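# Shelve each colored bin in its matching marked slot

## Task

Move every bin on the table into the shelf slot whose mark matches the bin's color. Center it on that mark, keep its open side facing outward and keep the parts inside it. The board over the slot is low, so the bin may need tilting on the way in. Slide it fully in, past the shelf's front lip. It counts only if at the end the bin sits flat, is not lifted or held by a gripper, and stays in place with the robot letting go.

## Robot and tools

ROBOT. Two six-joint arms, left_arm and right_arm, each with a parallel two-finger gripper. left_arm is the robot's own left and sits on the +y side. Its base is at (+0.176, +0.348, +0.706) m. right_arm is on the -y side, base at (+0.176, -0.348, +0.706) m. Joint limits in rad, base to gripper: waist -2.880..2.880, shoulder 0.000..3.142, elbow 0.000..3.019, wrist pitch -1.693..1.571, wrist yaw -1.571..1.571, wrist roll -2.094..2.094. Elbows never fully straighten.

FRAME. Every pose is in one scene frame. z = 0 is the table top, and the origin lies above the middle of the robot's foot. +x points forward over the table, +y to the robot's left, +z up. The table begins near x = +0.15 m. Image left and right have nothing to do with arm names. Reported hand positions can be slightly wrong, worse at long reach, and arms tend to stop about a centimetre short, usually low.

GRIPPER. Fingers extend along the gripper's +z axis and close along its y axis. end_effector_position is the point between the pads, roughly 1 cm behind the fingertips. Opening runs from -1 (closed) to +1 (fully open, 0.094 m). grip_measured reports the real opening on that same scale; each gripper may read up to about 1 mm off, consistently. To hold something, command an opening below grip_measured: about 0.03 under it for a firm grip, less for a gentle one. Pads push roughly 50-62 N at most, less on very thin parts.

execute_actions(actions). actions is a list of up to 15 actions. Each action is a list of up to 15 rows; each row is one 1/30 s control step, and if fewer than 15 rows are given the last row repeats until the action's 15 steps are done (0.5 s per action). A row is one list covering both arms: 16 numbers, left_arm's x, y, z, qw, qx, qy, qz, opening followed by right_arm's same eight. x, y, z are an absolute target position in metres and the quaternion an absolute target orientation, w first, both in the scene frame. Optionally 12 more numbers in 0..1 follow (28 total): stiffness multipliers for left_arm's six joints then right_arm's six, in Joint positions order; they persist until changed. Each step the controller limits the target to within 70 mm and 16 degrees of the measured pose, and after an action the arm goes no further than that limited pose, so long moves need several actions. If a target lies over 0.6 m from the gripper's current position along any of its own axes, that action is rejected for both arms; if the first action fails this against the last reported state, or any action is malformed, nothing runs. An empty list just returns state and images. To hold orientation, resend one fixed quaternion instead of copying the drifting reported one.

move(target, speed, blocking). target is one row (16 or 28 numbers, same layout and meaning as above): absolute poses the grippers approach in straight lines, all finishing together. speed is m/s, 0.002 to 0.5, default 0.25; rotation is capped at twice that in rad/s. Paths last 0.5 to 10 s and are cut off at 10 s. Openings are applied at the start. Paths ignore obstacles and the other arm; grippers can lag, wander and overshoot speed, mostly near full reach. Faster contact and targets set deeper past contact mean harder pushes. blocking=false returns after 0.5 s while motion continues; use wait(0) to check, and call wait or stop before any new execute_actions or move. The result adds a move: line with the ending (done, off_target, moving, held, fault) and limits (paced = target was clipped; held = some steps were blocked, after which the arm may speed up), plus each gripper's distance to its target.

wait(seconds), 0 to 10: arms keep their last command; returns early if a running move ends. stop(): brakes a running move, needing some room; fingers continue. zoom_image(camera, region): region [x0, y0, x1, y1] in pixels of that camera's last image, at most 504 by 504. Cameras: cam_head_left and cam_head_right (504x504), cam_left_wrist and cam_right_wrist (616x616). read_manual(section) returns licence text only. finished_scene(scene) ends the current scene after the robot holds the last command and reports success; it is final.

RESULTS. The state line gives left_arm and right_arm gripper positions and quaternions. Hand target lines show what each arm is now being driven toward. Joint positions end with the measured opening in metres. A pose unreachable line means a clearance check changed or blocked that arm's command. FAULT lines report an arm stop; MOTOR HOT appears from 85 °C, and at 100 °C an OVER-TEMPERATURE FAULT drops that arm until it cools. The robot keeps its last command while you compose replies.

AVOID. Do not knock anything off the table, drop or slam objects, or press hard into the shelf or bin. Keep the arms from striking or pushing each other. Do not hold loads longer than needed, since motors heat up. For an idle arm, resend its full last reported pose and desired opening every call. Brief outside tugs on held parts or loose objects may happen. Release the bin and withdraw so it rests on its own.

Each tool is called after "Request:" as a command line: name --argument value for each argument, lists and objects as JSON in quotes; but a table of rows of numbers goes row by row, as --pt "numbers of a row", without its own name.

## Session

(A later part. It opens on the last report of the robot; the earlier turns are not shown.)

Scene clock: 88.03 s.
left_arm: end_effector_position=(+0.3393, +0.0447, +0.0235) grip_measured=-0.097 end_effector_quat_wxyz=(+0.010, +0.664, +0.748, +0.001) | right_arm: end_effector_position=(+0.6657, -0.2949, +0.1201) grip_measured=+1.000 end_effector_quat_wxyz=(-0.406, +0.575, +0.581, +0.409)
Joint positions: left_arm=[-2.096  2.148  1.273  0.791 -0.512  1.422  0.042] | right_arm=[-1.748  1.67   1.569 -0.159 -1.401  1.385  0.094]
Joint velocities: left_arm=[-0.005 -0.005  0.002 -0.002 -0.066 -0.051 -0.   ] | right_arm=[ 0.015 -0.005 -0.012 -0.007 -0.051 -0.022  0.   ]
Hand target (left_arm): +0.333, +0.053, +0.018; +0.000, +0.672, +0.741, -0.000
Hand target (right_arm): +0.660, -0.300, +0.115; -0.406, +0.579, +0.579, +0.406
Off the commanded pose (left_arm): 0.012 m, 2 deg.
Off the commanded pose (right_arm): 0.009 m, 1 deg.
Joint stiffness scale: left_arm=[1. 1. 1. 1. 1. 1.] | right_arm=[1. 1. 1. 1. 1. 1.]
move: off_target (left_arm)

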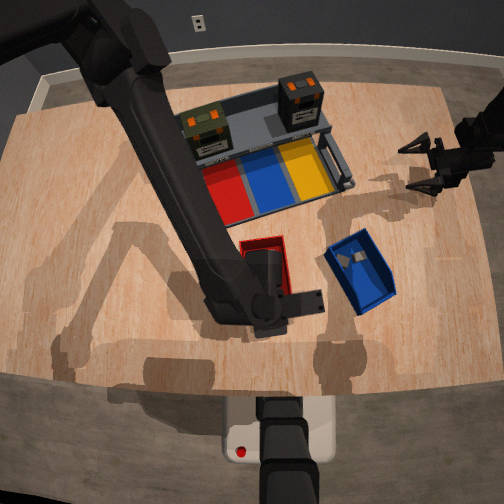

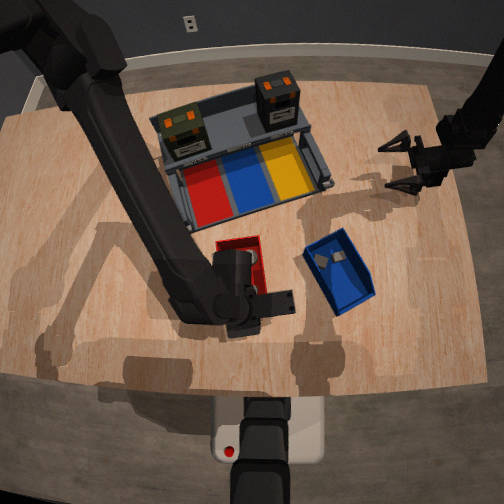

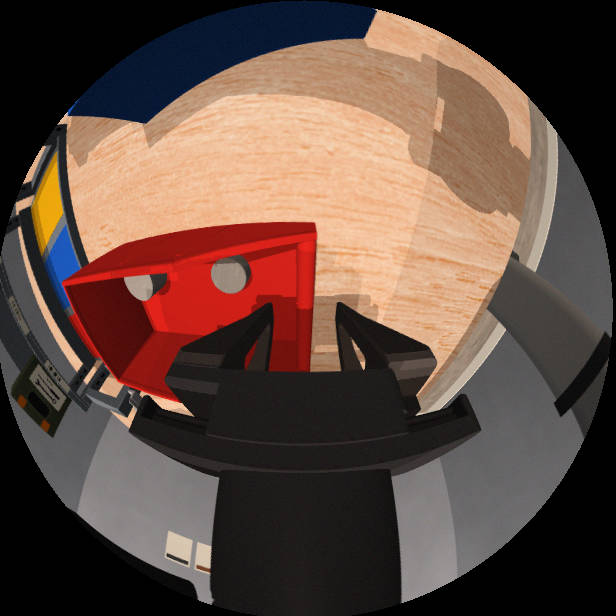

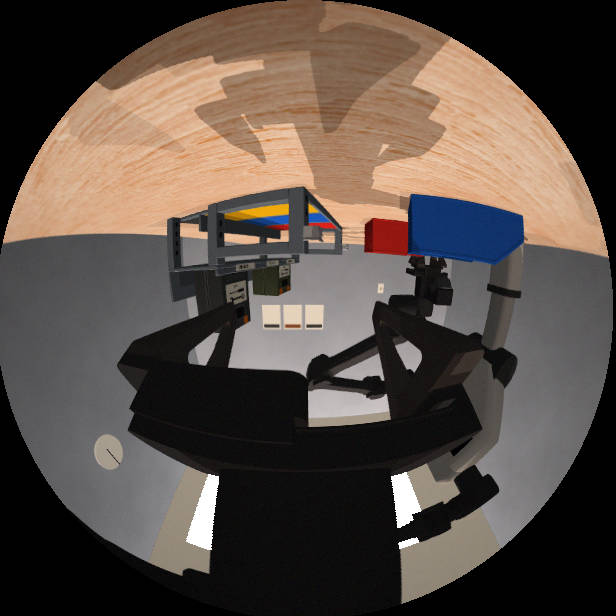

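Request:
move --target '[0.333, 0.055, 0.012, 0, 0.672, 0.741, 0, -0.1, 0.66, -0.3, 0.115, -0.406, 0.579, 0.579, 0.406, 1]' --speed 0.05

Request:
move --target '[0.333, 0.055, 0.012, 0, 0.672, 0.741, 0, -0.84, 0.66, -0.3, 0.115, -0.406, 0.579, 0.579, 0.406, 1]' --speed 0.05

Scene clock: 92.10 s.
left_arm: end_effector_position=(+0.3430, +0.0443, +0.0199) grip_measured=-0.097 end_effector_quat_wxyz=(+0.013, +0.663, +0.748, +0.001) | right_arm: end_effector_position=(+0.6657, -0.2949, +0.1201) grip_measured=+1.000 end_effector_quat_wxyz=(-0.406, +0.575, +0.581, +0.409)
Joint positions: left_arm=[-2.093  2.149  1.284  0.785 -0.505  1.423  0.042] | right_arm=[-1.748  1.67   1.569 -0.159 -1.401  1.385  0.094]
Joint velocities: left_arm=[ 0.005  0.005 -0.012 -0.007 -0.007  0.051  0.   ] | right_arm=[-0.005 -0.015 -0.002  0.002  0.007 -0.022  0.   ]
Hand target (left_arm): +0.333, +0.055, +0.013; +0.000, +0.672, +0.741, -0.000
Hand target (right_arm): +0.660, -0.300, +0.115; -0.406, +0.579, +0.579, +0.406
Off the commanded pose (left_arm): 0.017 m, 2 deg.
Off the commanded pose (right_arm): 0.009 m, 1 deg.
Joint stiffness scale: left_arm=[1. 1. 1. 1. 1. 1.] | right_arm=[1. 1. 1. 1. 1. 1.]
move: off_target (left_arm)

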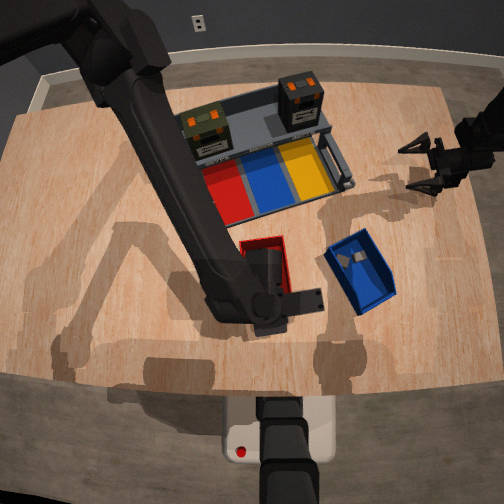

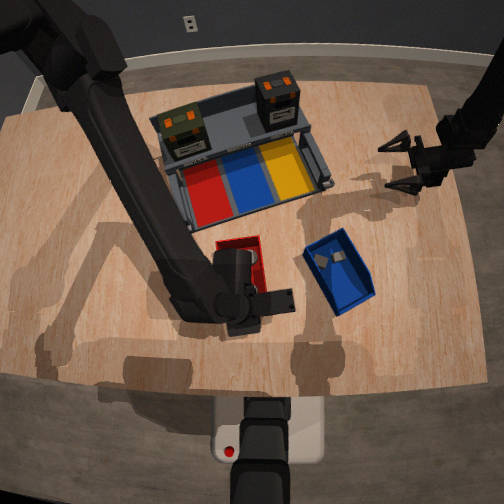

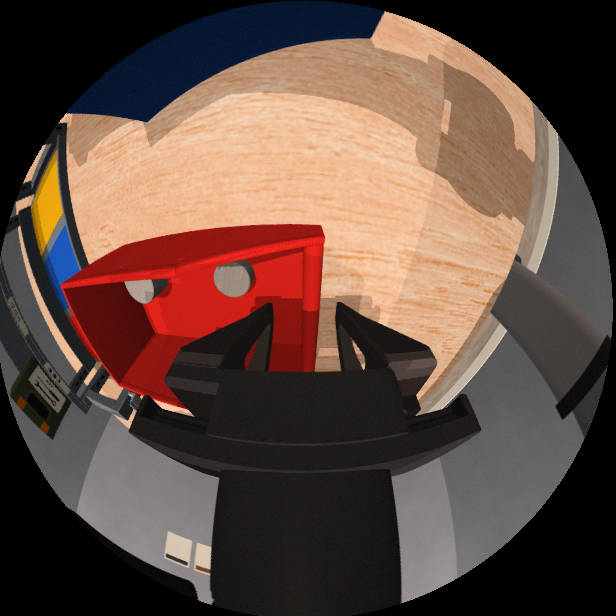

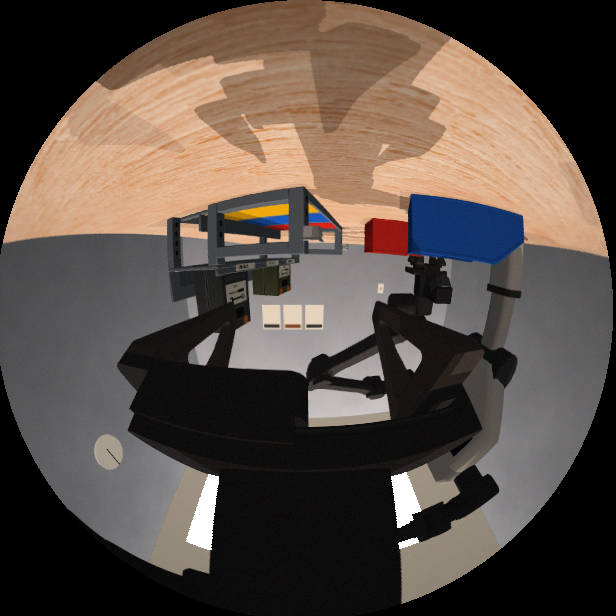

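Scene clock: 92.80 s.
left_arm: end_effector_position=(+0.3429, +0.0442, +0.0199) grip_measured=-0.802 end_effector_quat_wxyz=(+0.013, +0.663, +0.748, +0.001) | right_arm: end_effector_position=(+0.6657, -0.2949, +0.1201) grip_measured=+1.000 end_effector_quat_wxyz=(-0.406, +0.575, +0.581, +0.409)
Joint positions: left_arm=[-2.093  2.149  1.284  0.785 -0.504  1.423  0.009] | right_arm=[-1.748  1.67   1.569 -0.159 -1.401  1.385  0.094]
Joint velocities: left_arm=[-0.005  0.005 -0.002 -0.017 -0.037 -0.066 -0.   ] | right_arm=[-0.005  0.015  0.002 -0.002 -0.037 -0.037  0.   ]
Hand target (left_arm): +0.333, +0.055, +0.013; +0.000, +0.672, +0.741, -0.000
Hand target (right_arm): +0.660, -0.300, +0.115; -0.406, +0.579, +0.579, +0.406
Off the commanded pose (left_arm): 0.017 m, 2 deg.
Off the commanded pose (right_arm): 0.009 m, 1 deg.
Joint stiffness scale: left_arm=[1. 1. 1. 1. 1. 1.] | right_arm=[1. 1. 1. 1. 1. 1.]
move: off_target (left_arm)

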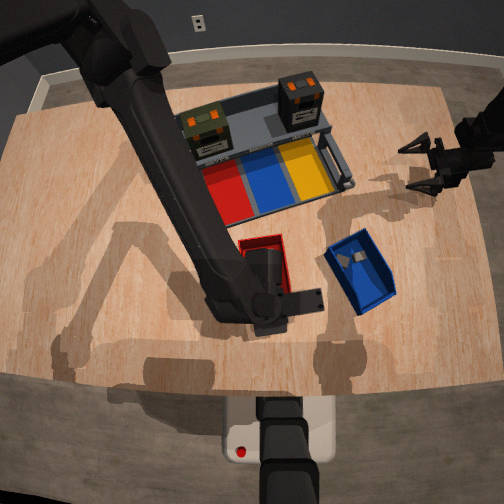

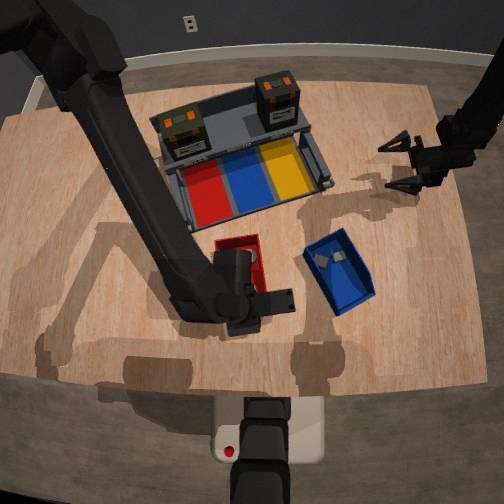

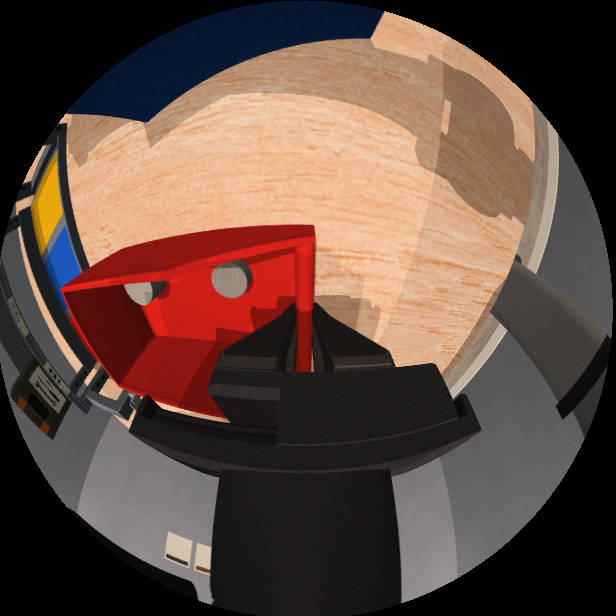

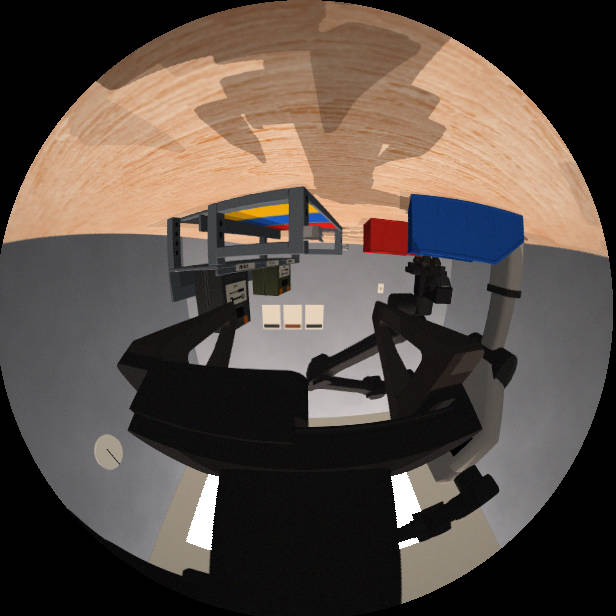

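Request:
move --target '[0.35, 0.065, 0.075, 0, 0.591, 0.806, 0, -0.84, 0.66, -0.3, 0.115, -0.406, 0.579, 0.579, 0.406, 1]' --speed 0.06

Scene clock: 103.40 s.
left_arm: end_effector_position=(+0.3535, +0.0708, +0.0577) grip_measured=-0.802 end_effector_quat_wxyz=(-0.005, +0.598, +0.801, +0.006) | right_arm: end_effector_position=(+0.6657, -0.2949, +0.1201) grip_measured=+1.000 end_effector_quat_wxyz=(-0.406, +0.575, +0.581, +0.409)
Joint positions: left_arm=[-2.093  2.039  1.142  0.793 -0.536  1.243  0.009] | right_arm=[-1.748  1.67   1.569 -0.159 -1.401  1.385  0.094]
Joint velocities: left_arm=[-0.005 -0.005 -0.007 -0.002  0.066 -0.007  0.   ] | right_arm=[-0.005  0.005 -0.002 -0.007 -0.051  0.007  0.   ]
Hand target (left_arm): +0.350, +0.064, +0.074; -0.000, +0.592, +0.806, -0.000
Hand target (right_arm): +0.660, -0.300, +0.115; -0.406, +0.579, +0.579, +0.406
Off the commanded pose (left_arm): 0.019 m, 1 deg.
Off the commanded pose (right_arm): 0.009 m, 1 deg.
Joint stiffness scale: left_arm=[1. 1. 1. 1. 1. 1.] | right_arm=[1. 1. 1. 1. 1. 1.]
move: off_target (left_arm)

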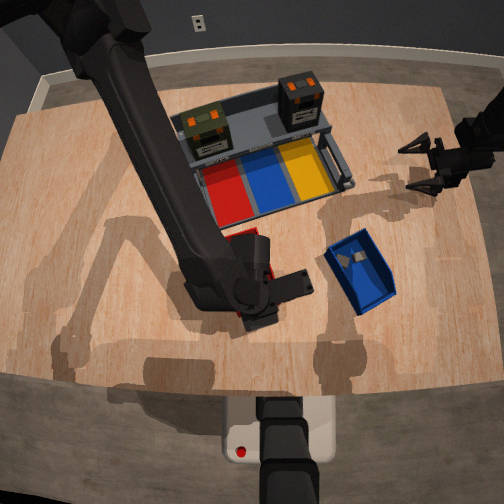

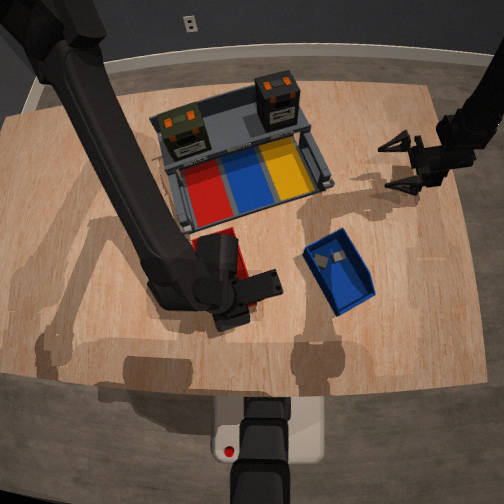

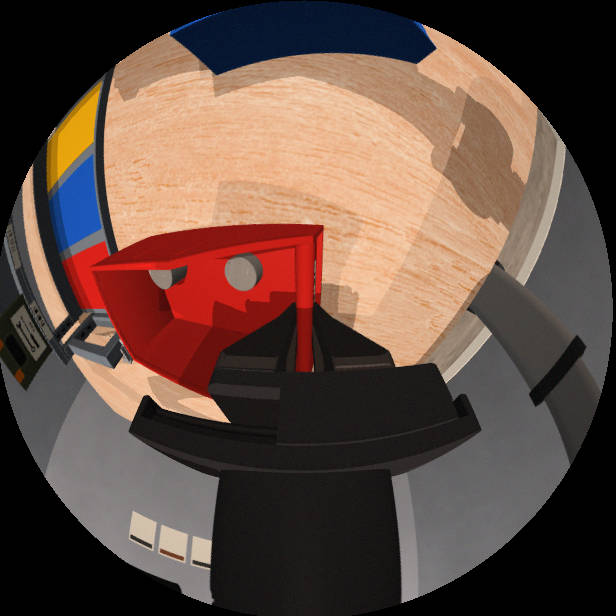

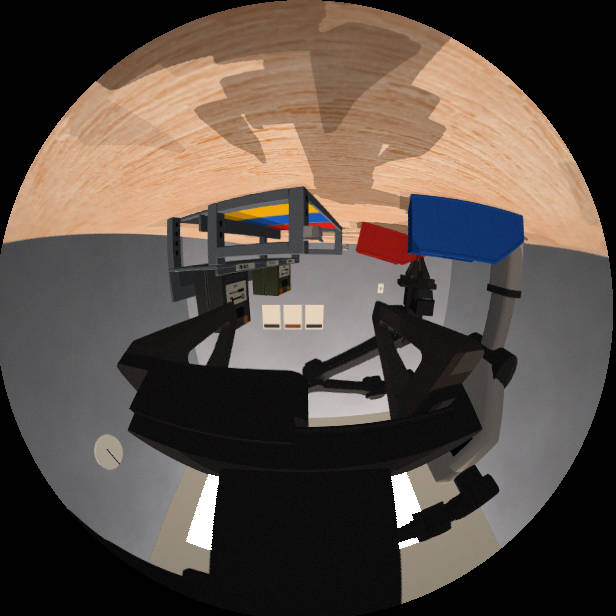

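Request:
zoom_image --camera "cam_left_wrist" --region '[200, 210, 420, 380]'

Request:
zoom_image --camera "cam_right_wrist" --region '[300, 180, 480, 320]'

Region (200, 210, 420, 380) of cam_left_wrist's 616x616 image, scaled by 2.291, with more detail than that image has; it fills the top 389 rows of this view, and the rest is white.

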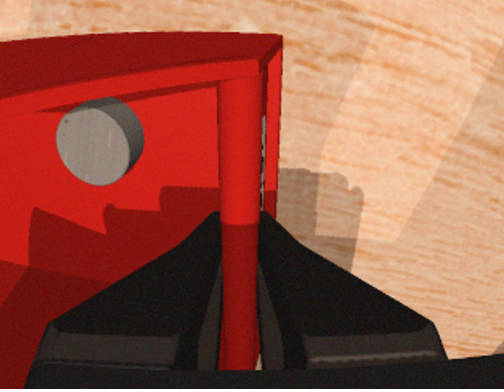

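Region (300, 180, 480, 320) of cam_right_wrist's 616x616 image, scaled by 2.800, with more detail than that image has.

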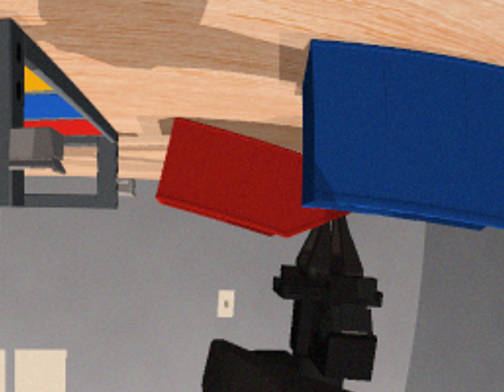

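Request:
move --target '[0.35, 0.065, 0.11, 0, 0.591, 0.806, 0, -0.87, 0.66, -0.3, 0.115, -0.406, 0.579, 0.579, 0.406, 1]' --speed 0.04

Request:
zoom_image --camera "cam_right_wrist" --region '[300, 180, 480, 320]'

Scene clock: 109.97 s.
left_arm: end_effector_position=(+0.3522, +0.0753, +0.0885) grip_measured=-0.802 end_effector_quat_wxyz=(-0.009, +0.596, +0.803, +0.010) | right_arm: end_effector_position=(+0.6657, -0.2949, +0.1201) grip_measured=+1.000 end_effector_quat_wxyz=(-0.406, +0.575, +0.581, +0.409)
Joint positions: left_arm=[-2.117  1.989  1.052  0.828 -0.57   1.234  0.009] | right_arm=[-1.748  1.67   1.569 -0.159 -1.401  1.385  0.094]
Joint velocities: left_arm=[-0.005  0.005  0.012 -0.002  0.037 -0.007  0.001] | right_arm=[-0.024  0.005 -0.002 -0.017  0.051  0.007  0.   ]
Hand target (left_arm): +0.350, +0.064, +0.109; -0.000, +0.592, +0.806, +0.000
Hand target (right_arm): +0.660, -0.300, +0.115; -0.406, +0.579, +0.579, +0.406
Off the commanded pose (left_arm): 0.024 m, 2 deg.
Off the commanded pose (right_arm): 0.009 m, 1 deg.
Joint stiffness scale: left_arm=[1. 1. 1. 1. 1. 1.] | right_arm=[1. 1. 1. 1. 1. 1.]
move: off_target (left_arm)

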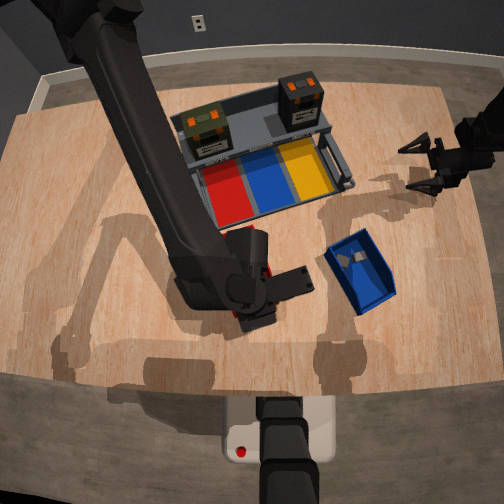

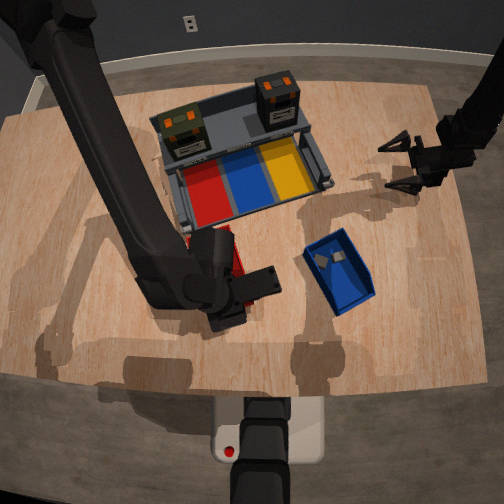

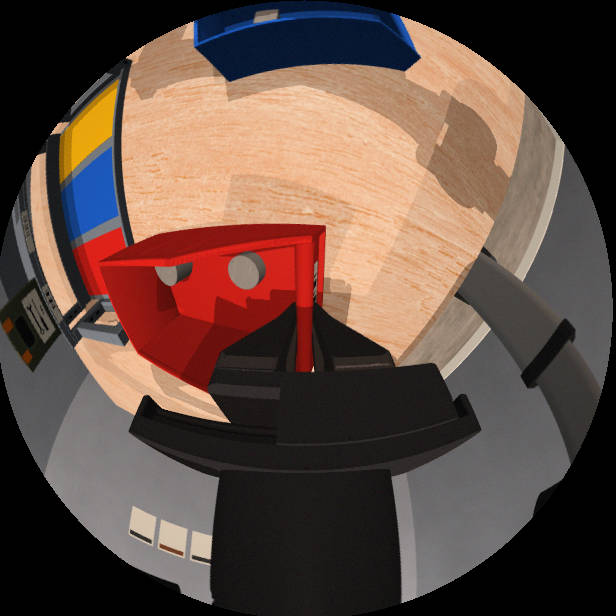

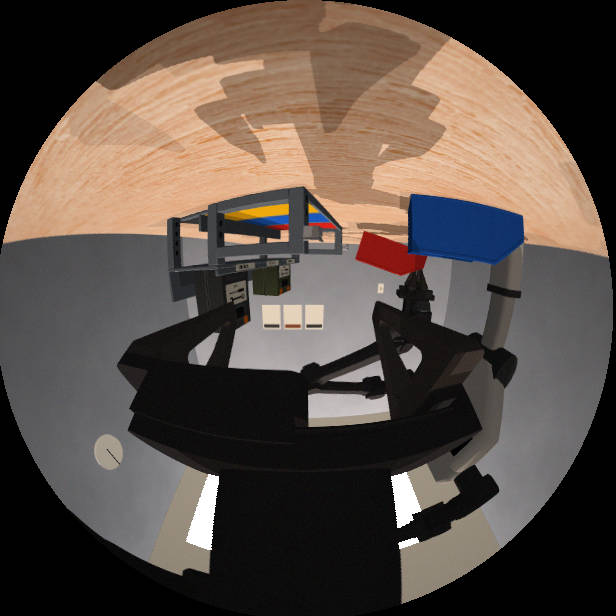

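Region (300, 180, 480, 320) of cam_right_wrist's 616x616 image, scaled by 2.800, with more detail than that image has.

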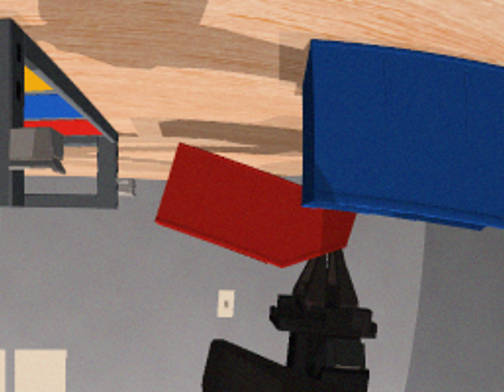

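Request:
move --target '[0.355, 0.057, 0.137, 0, 0.591, 0.806, 0, -0.87, 0.66, -0.3, 0.115, -0.406, 0.579, 0.579, 0.406, 1]' --speed 0.05

Request:
move --target '[0.43, 0.085, 0.135, 0, 0.591, 0.806, 0, -0.87, 0.66, -0.3, 0.115, -0.406, 0.579, 0.579, 0.406, 1]' --speed 0.06

Scene clock: 119.13 s.
left_arm: end_effector_position=(+0.3565, +0.0654, +0.1160) grip_measured=-0.802 end_effector_quat_wxyz=(-0.009, +0.597, +0.802, +0.009) | right_arm: end_effector_position=(+0.6657, -0.2949, +0.1201) grip_measured=+1.000 end_effector_quat_wxyz=(-0.406, +0.575, +0.581, +0.409)
Joint positions: left_arm=[-2.16   1.944  0.997  0.833 -0.612  1.229  0.009] | right_arm=[-1.748  1.67   1.569 -0.159 -1.401  1.385  0.094]
Joint velocities: left_arm=[ 0.005 -0.005  0.002 -0.002 -0.037 -0.007 -0.   ] | right_arm=[ 0.005 -0.024 -0.007  0.007  0.007  0.066  0.   ]
Hand target (left_arm): +0.355, +0.056, +0.136; +0.000, +0.592, +0.806, +0.000
Hand target (right_arm): +0.660, -0.300, +0.115; -0.406, +0.579, +0.579, +0.406
Off the commanded pose (left_arm): 0.023 m, 2 deg.
Off the commanded pose (right_arm): 0.009 m, 1 deg.
Joint stiffness scale: left_arm=[1. 1. 1. 1. 1. 1.] | right_arm=[1. 1. 1. 1. 1. 1.]
move: off_target (left_arm)

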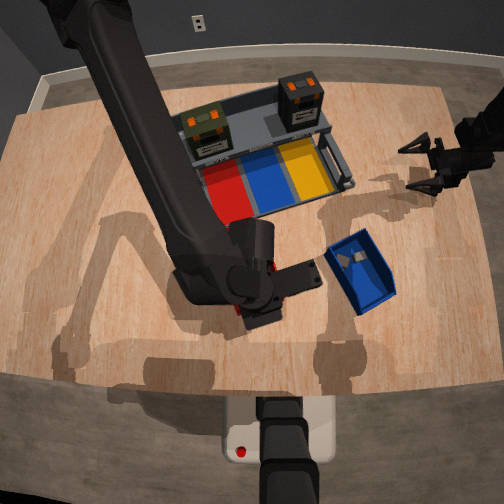

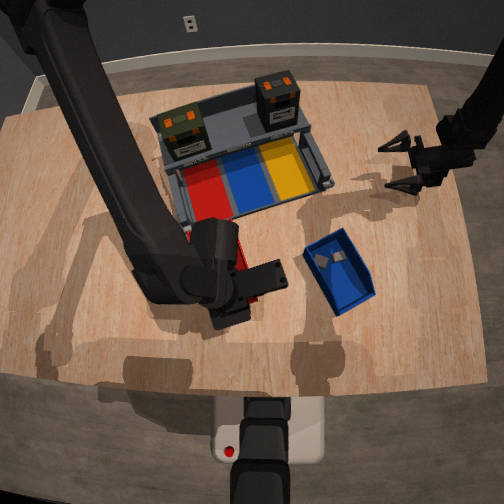

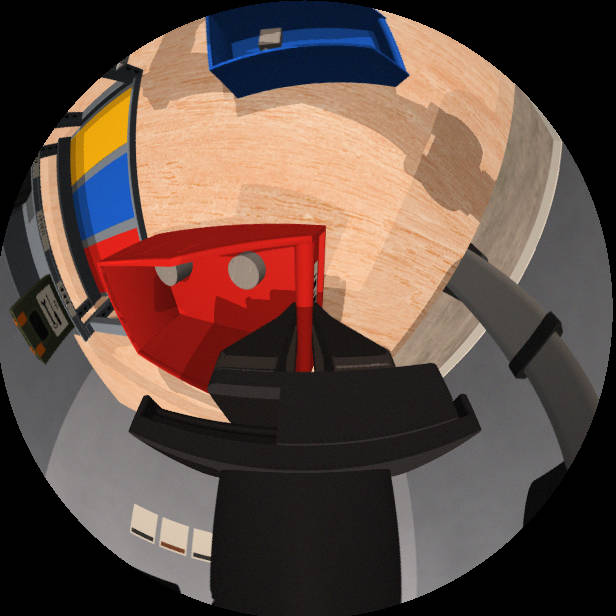

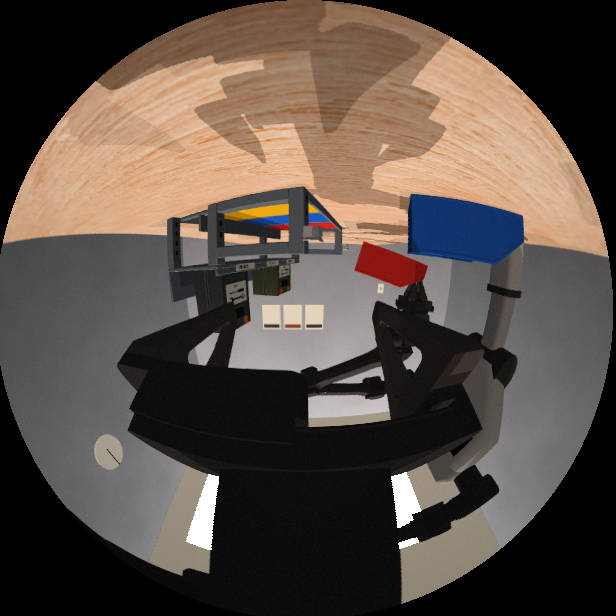

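Scene clock: 120.80 s.
left_arm: end_effector_position=(+0.4402, +0.0744, +0.1269) grip_measured=-0.802 end_effector_quat_wxyz=(+0.011, +0.588, +0.808, +0.005) | right_arm: end_effector_position=(+0.6657, -0.2949, +0.1201) grip_measured=+1.000 end_effector_quat_wxyz=(-0.406, +0.575, +0.581, +0.409)
Joint positions: left_arm=[-2.143  1.76   0.996  0.686 -0.565  1.229  0.009] | right_arm=[-1.748  1.67   1.569 -0.159 -1.401  1.385  0.094]
Joint velocities: left_arm=[-0.005 -0.005 -0.002 -0.007 -0.051  0.051  0.   ] | right_arm=[ 0.005  0.005 -0.017  0.002 -0.066 -0.022  0.   ]
Hand target (left_arm): +0.431, +0.084, +0.135; +0.000, +0.591, +0.807, +0.000
Hand target (right_arm): +0.660, -0.300, +0.115; -0.406, +0.579, +0.579, +0.406
Off the commanded pose (left_arm): 0.017 m, 1 deg.
Off the commanded pose (right_arm): 0.009 m, 1 deg.
Joint stiffness scale: left_arm=[1. 1. 1. 1. 1. 1.] | right_arm=[1. 1. 1. 1. 1. 1.]
move: off_target (left_arm)

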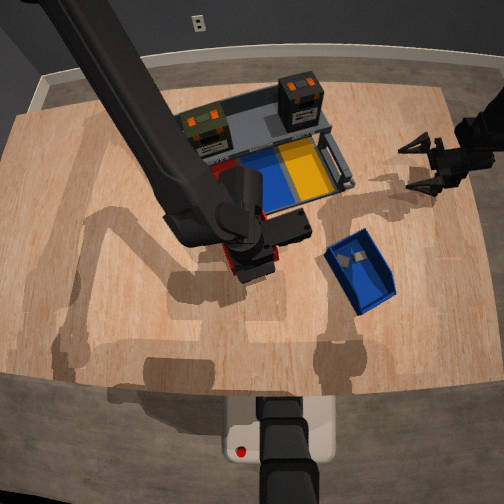

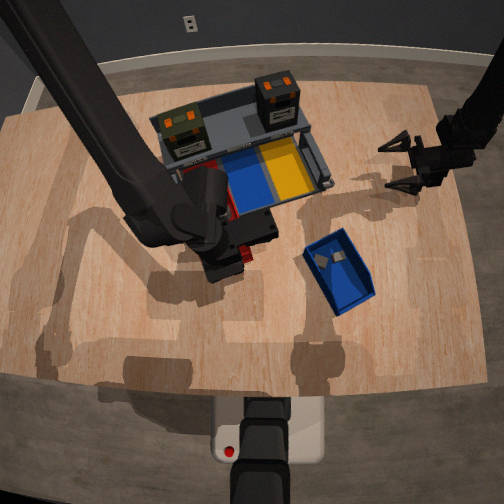

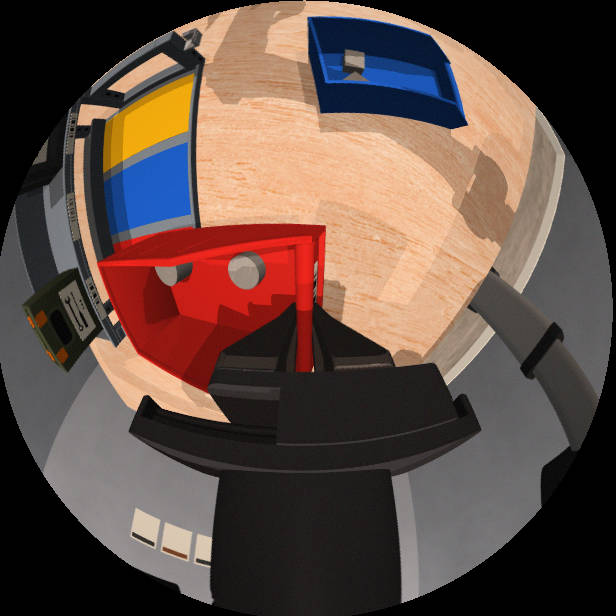

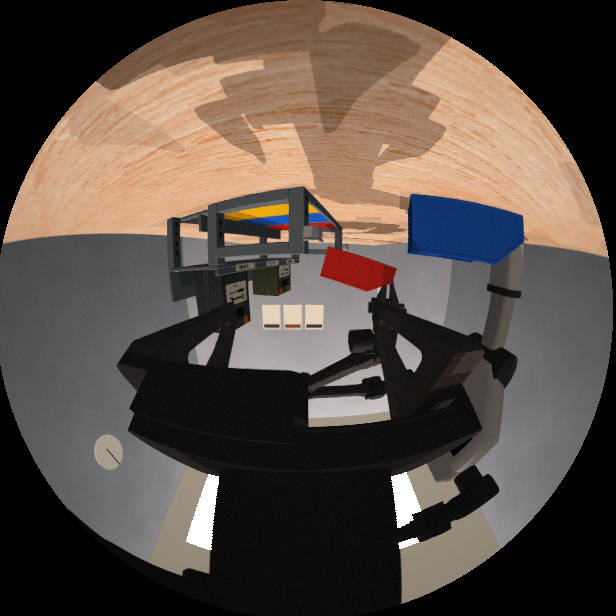

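Request:
move --target '[0.475, 0.114, 0.1, 0, 0.591, 0.806, 0, -0.87, 0.66, -0.3, 0.115, -0.406, 0.579, 0.579, 0.406, 1]' --speed 0.05

Request:
zoom_image --camera "cam_left_wrist" --region '[40, 60, 360, 400]'

Request:
zoom_image --camera "cam_right_wrist" --region '[200, 180, 420, 320]'

Scene clock: 125.37 s.
left_arm: end_effector_position=(+0.4602, +0.1002, +0.1012) grip_measured=-0.802 end_effector_quat_wxyz=(+0.002, +0.594, +0.804, -0.014) | right_arm: end_effector_position=(+0.6657, -0.2949, +0.1201) grip_measured=+1.000 end_effector_quat_wxyz=(-0.406, +0.575, +0.581, +0.409)
Joint positions: left_arm=[-2.067  1.73   1.048  0.565 -0.469  1.23   0.009] | right_arm=[-1.748  1.67   1.569 -0.159 -1.401  1.385  0.094]
Joint velocities: left_arm=[-0.005 -0.015 -0.012  0.012  0.037 -0.022 -0.   ] | right_arm=[ 0.005  0.005 -0.007 -0.002  0.007  0.066  0.   ]
Hand target (left_arm): +0.475, +0.115, +0.100; -0.000, +0.591, +0.807, -0.000
Hand target (right_arm): +0.660, -0.300, +0.115; -0.406, +0.579, +0.579, +0.406
Off the commanded pose (left_arm): 0.020 m, 2 deg.
Off the commanded pose (right_arm): 0.009 m, 1 deg.
Joint stiffness scale: left_arm=[1. 1. 1. 1. 1. 1.] | right_arm=[1. 1. 1. 1. 1. 1.]
move: off_target (left_arm)

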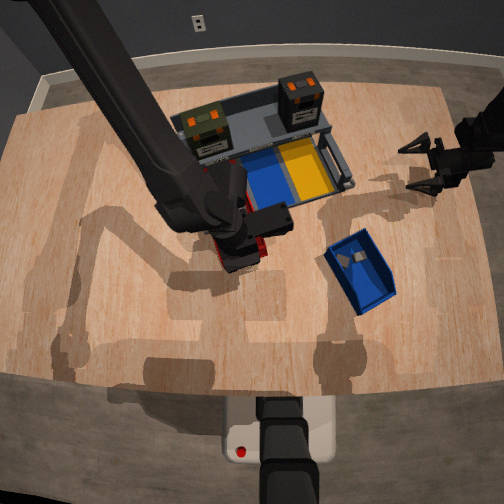

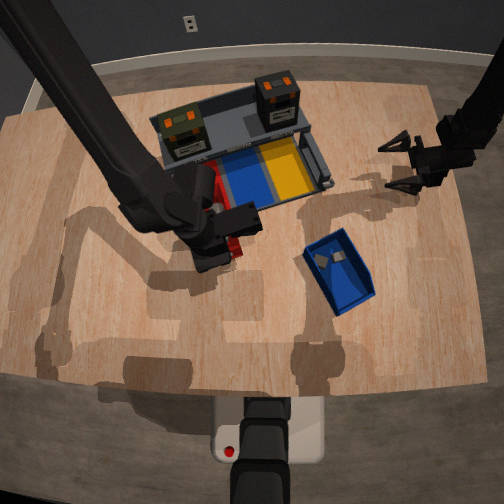

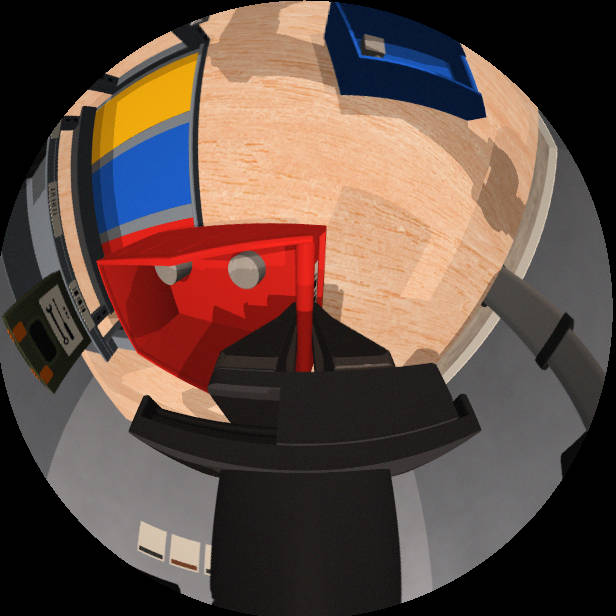

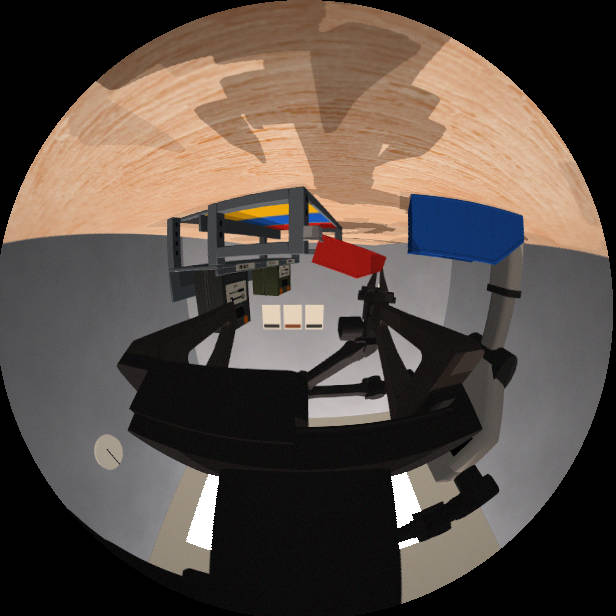

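Region (40, 60, 360, 400) of cam_left_wrist's 616x616 image, scaled by 1.482, with more detail than that image has; it fills the left 474 columns of this view, and the rest is white.

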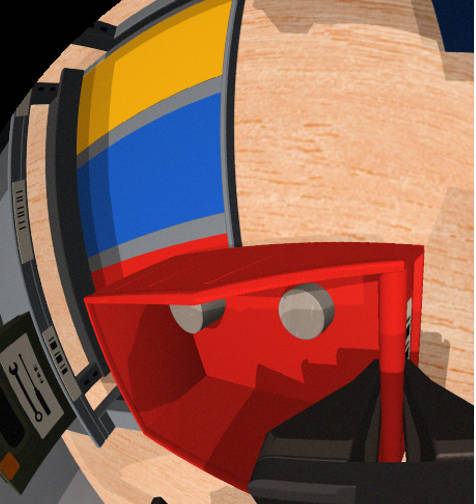

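Region (200, 180, 420, 320) of cam_right_wrist's 616x616 image, scaled by 2.291, with more detail than that image has; it fills the top 321 rows of this view, and the rest is white.

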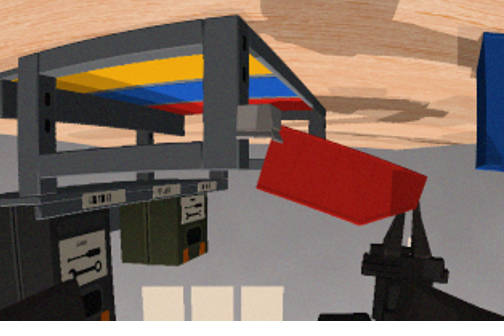

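Request:
move --target '[0.5, 0.108, 0.086, 0, 0.591, 0.806, 0, -0.87, 0.66, -0.3, 0.115, -0.406, 0.579, 0.579, 0.406, 1]' --speed 0.04

Request:
zoom_image --camera "cam_left_wrist" --region '[40, 60, 360, 400]'

Request:
zoom_image --camera "cam_right_wrist" --region '[200, 180, 420, 320]'

Scene clock: 130.57 s.
left_arm: end_effector_position=(+0.4853, +0.1018, +0.0840) grip_measured=-0.802 end_effector_quat_wxyz=(-0.003, +0.594, +0.804, -0.008) | right_arm: end_effector_position=(+0.6657, -0.2949, +0.1201) grip_measured=+1.000 end_effector_quat_wxyz=(-0.406, +0.575, +0.581, +0.409)
Joint positions: left_arm=[-2.051  1.73   1.125  0.487 -0.468  1.23   0.009] | right_arm=[-1.748  1.67   1.569 -0.159 -1.401  1.385  0.094]
Joint velocities: left_arm=[-0.005 -0.005  0.007 -0.032  0.007 -0.081  0.001] | right_arm=[-0.015  0.015  0.017 -0.002 -0.066  0.037  0.   ]
Hand target (left_arm): +0.500, +0.108, +0.086; -0.000, +0.591, +0.807, -0.000
Hand target (right_arm): +0.660, -0.300, +0.115; -0.406, +0.579, +0.579, +0.406
Off the commanded pose (left_arm): 0.016 m, 1 deg.
Off the commanded pose (right_arm): 0.009 m, 1 deg.
Joint stiffness scale: left_arm=[1. 1. 1. 1. 1. 1.] | right_arm=[1. 1. 1. 1. 1. 1.]
move: off_target (left_arm)

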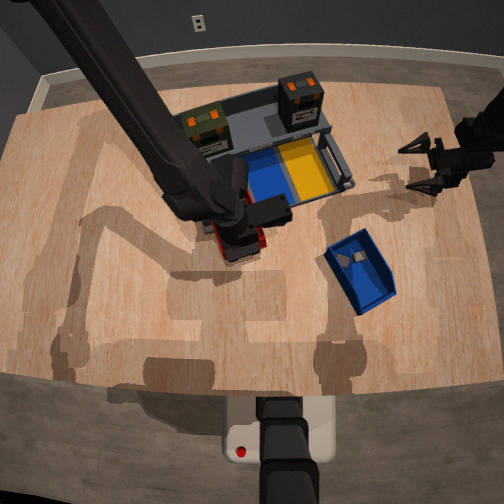

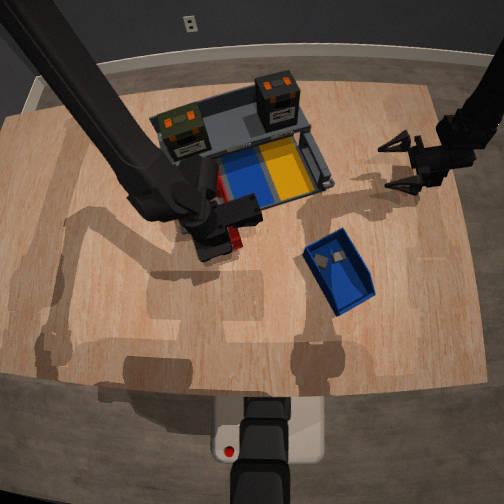

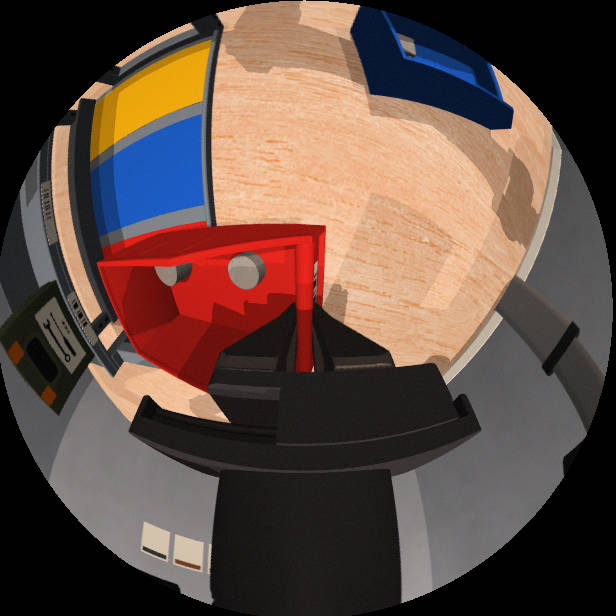

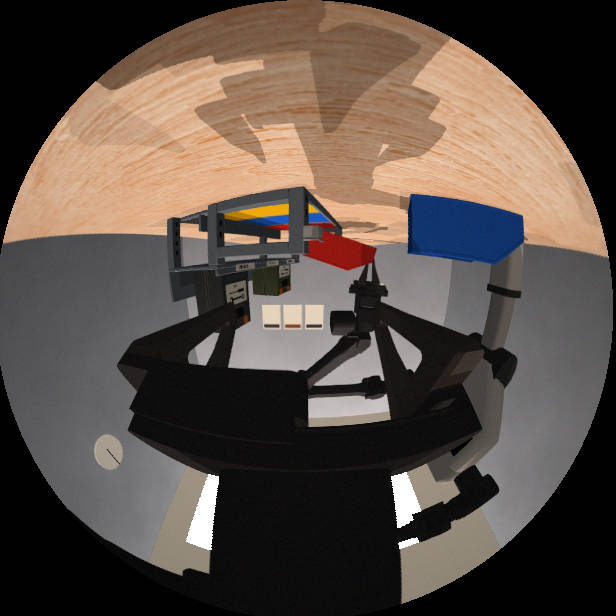

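Region (40, 60, 360, 400) of cam_left_wrist's 616x616 image, scaled by 1.482, with more detail than that image has; it fills the left 474 columns of this view, and the rest is white.

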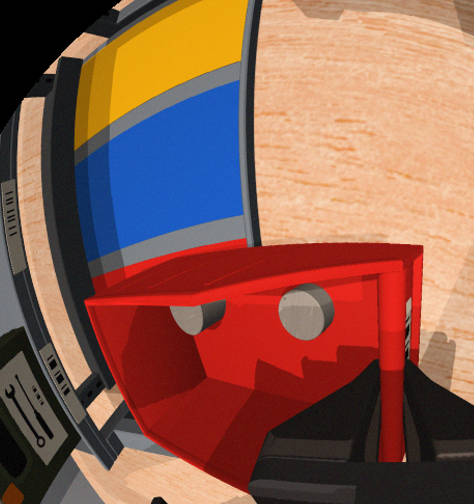

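Region (200, 180, 420, 320) of cam_right_wrist's 616x616 image, scaled by 2.291, with more detail than that image has; it fills the top 321 rows of this view, and the rest is white.

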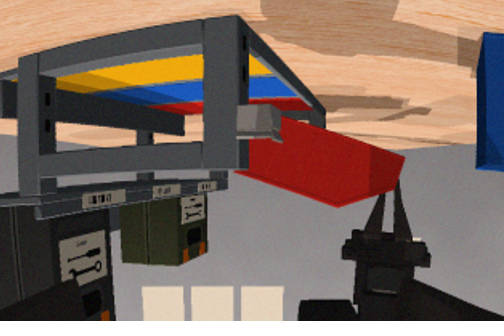

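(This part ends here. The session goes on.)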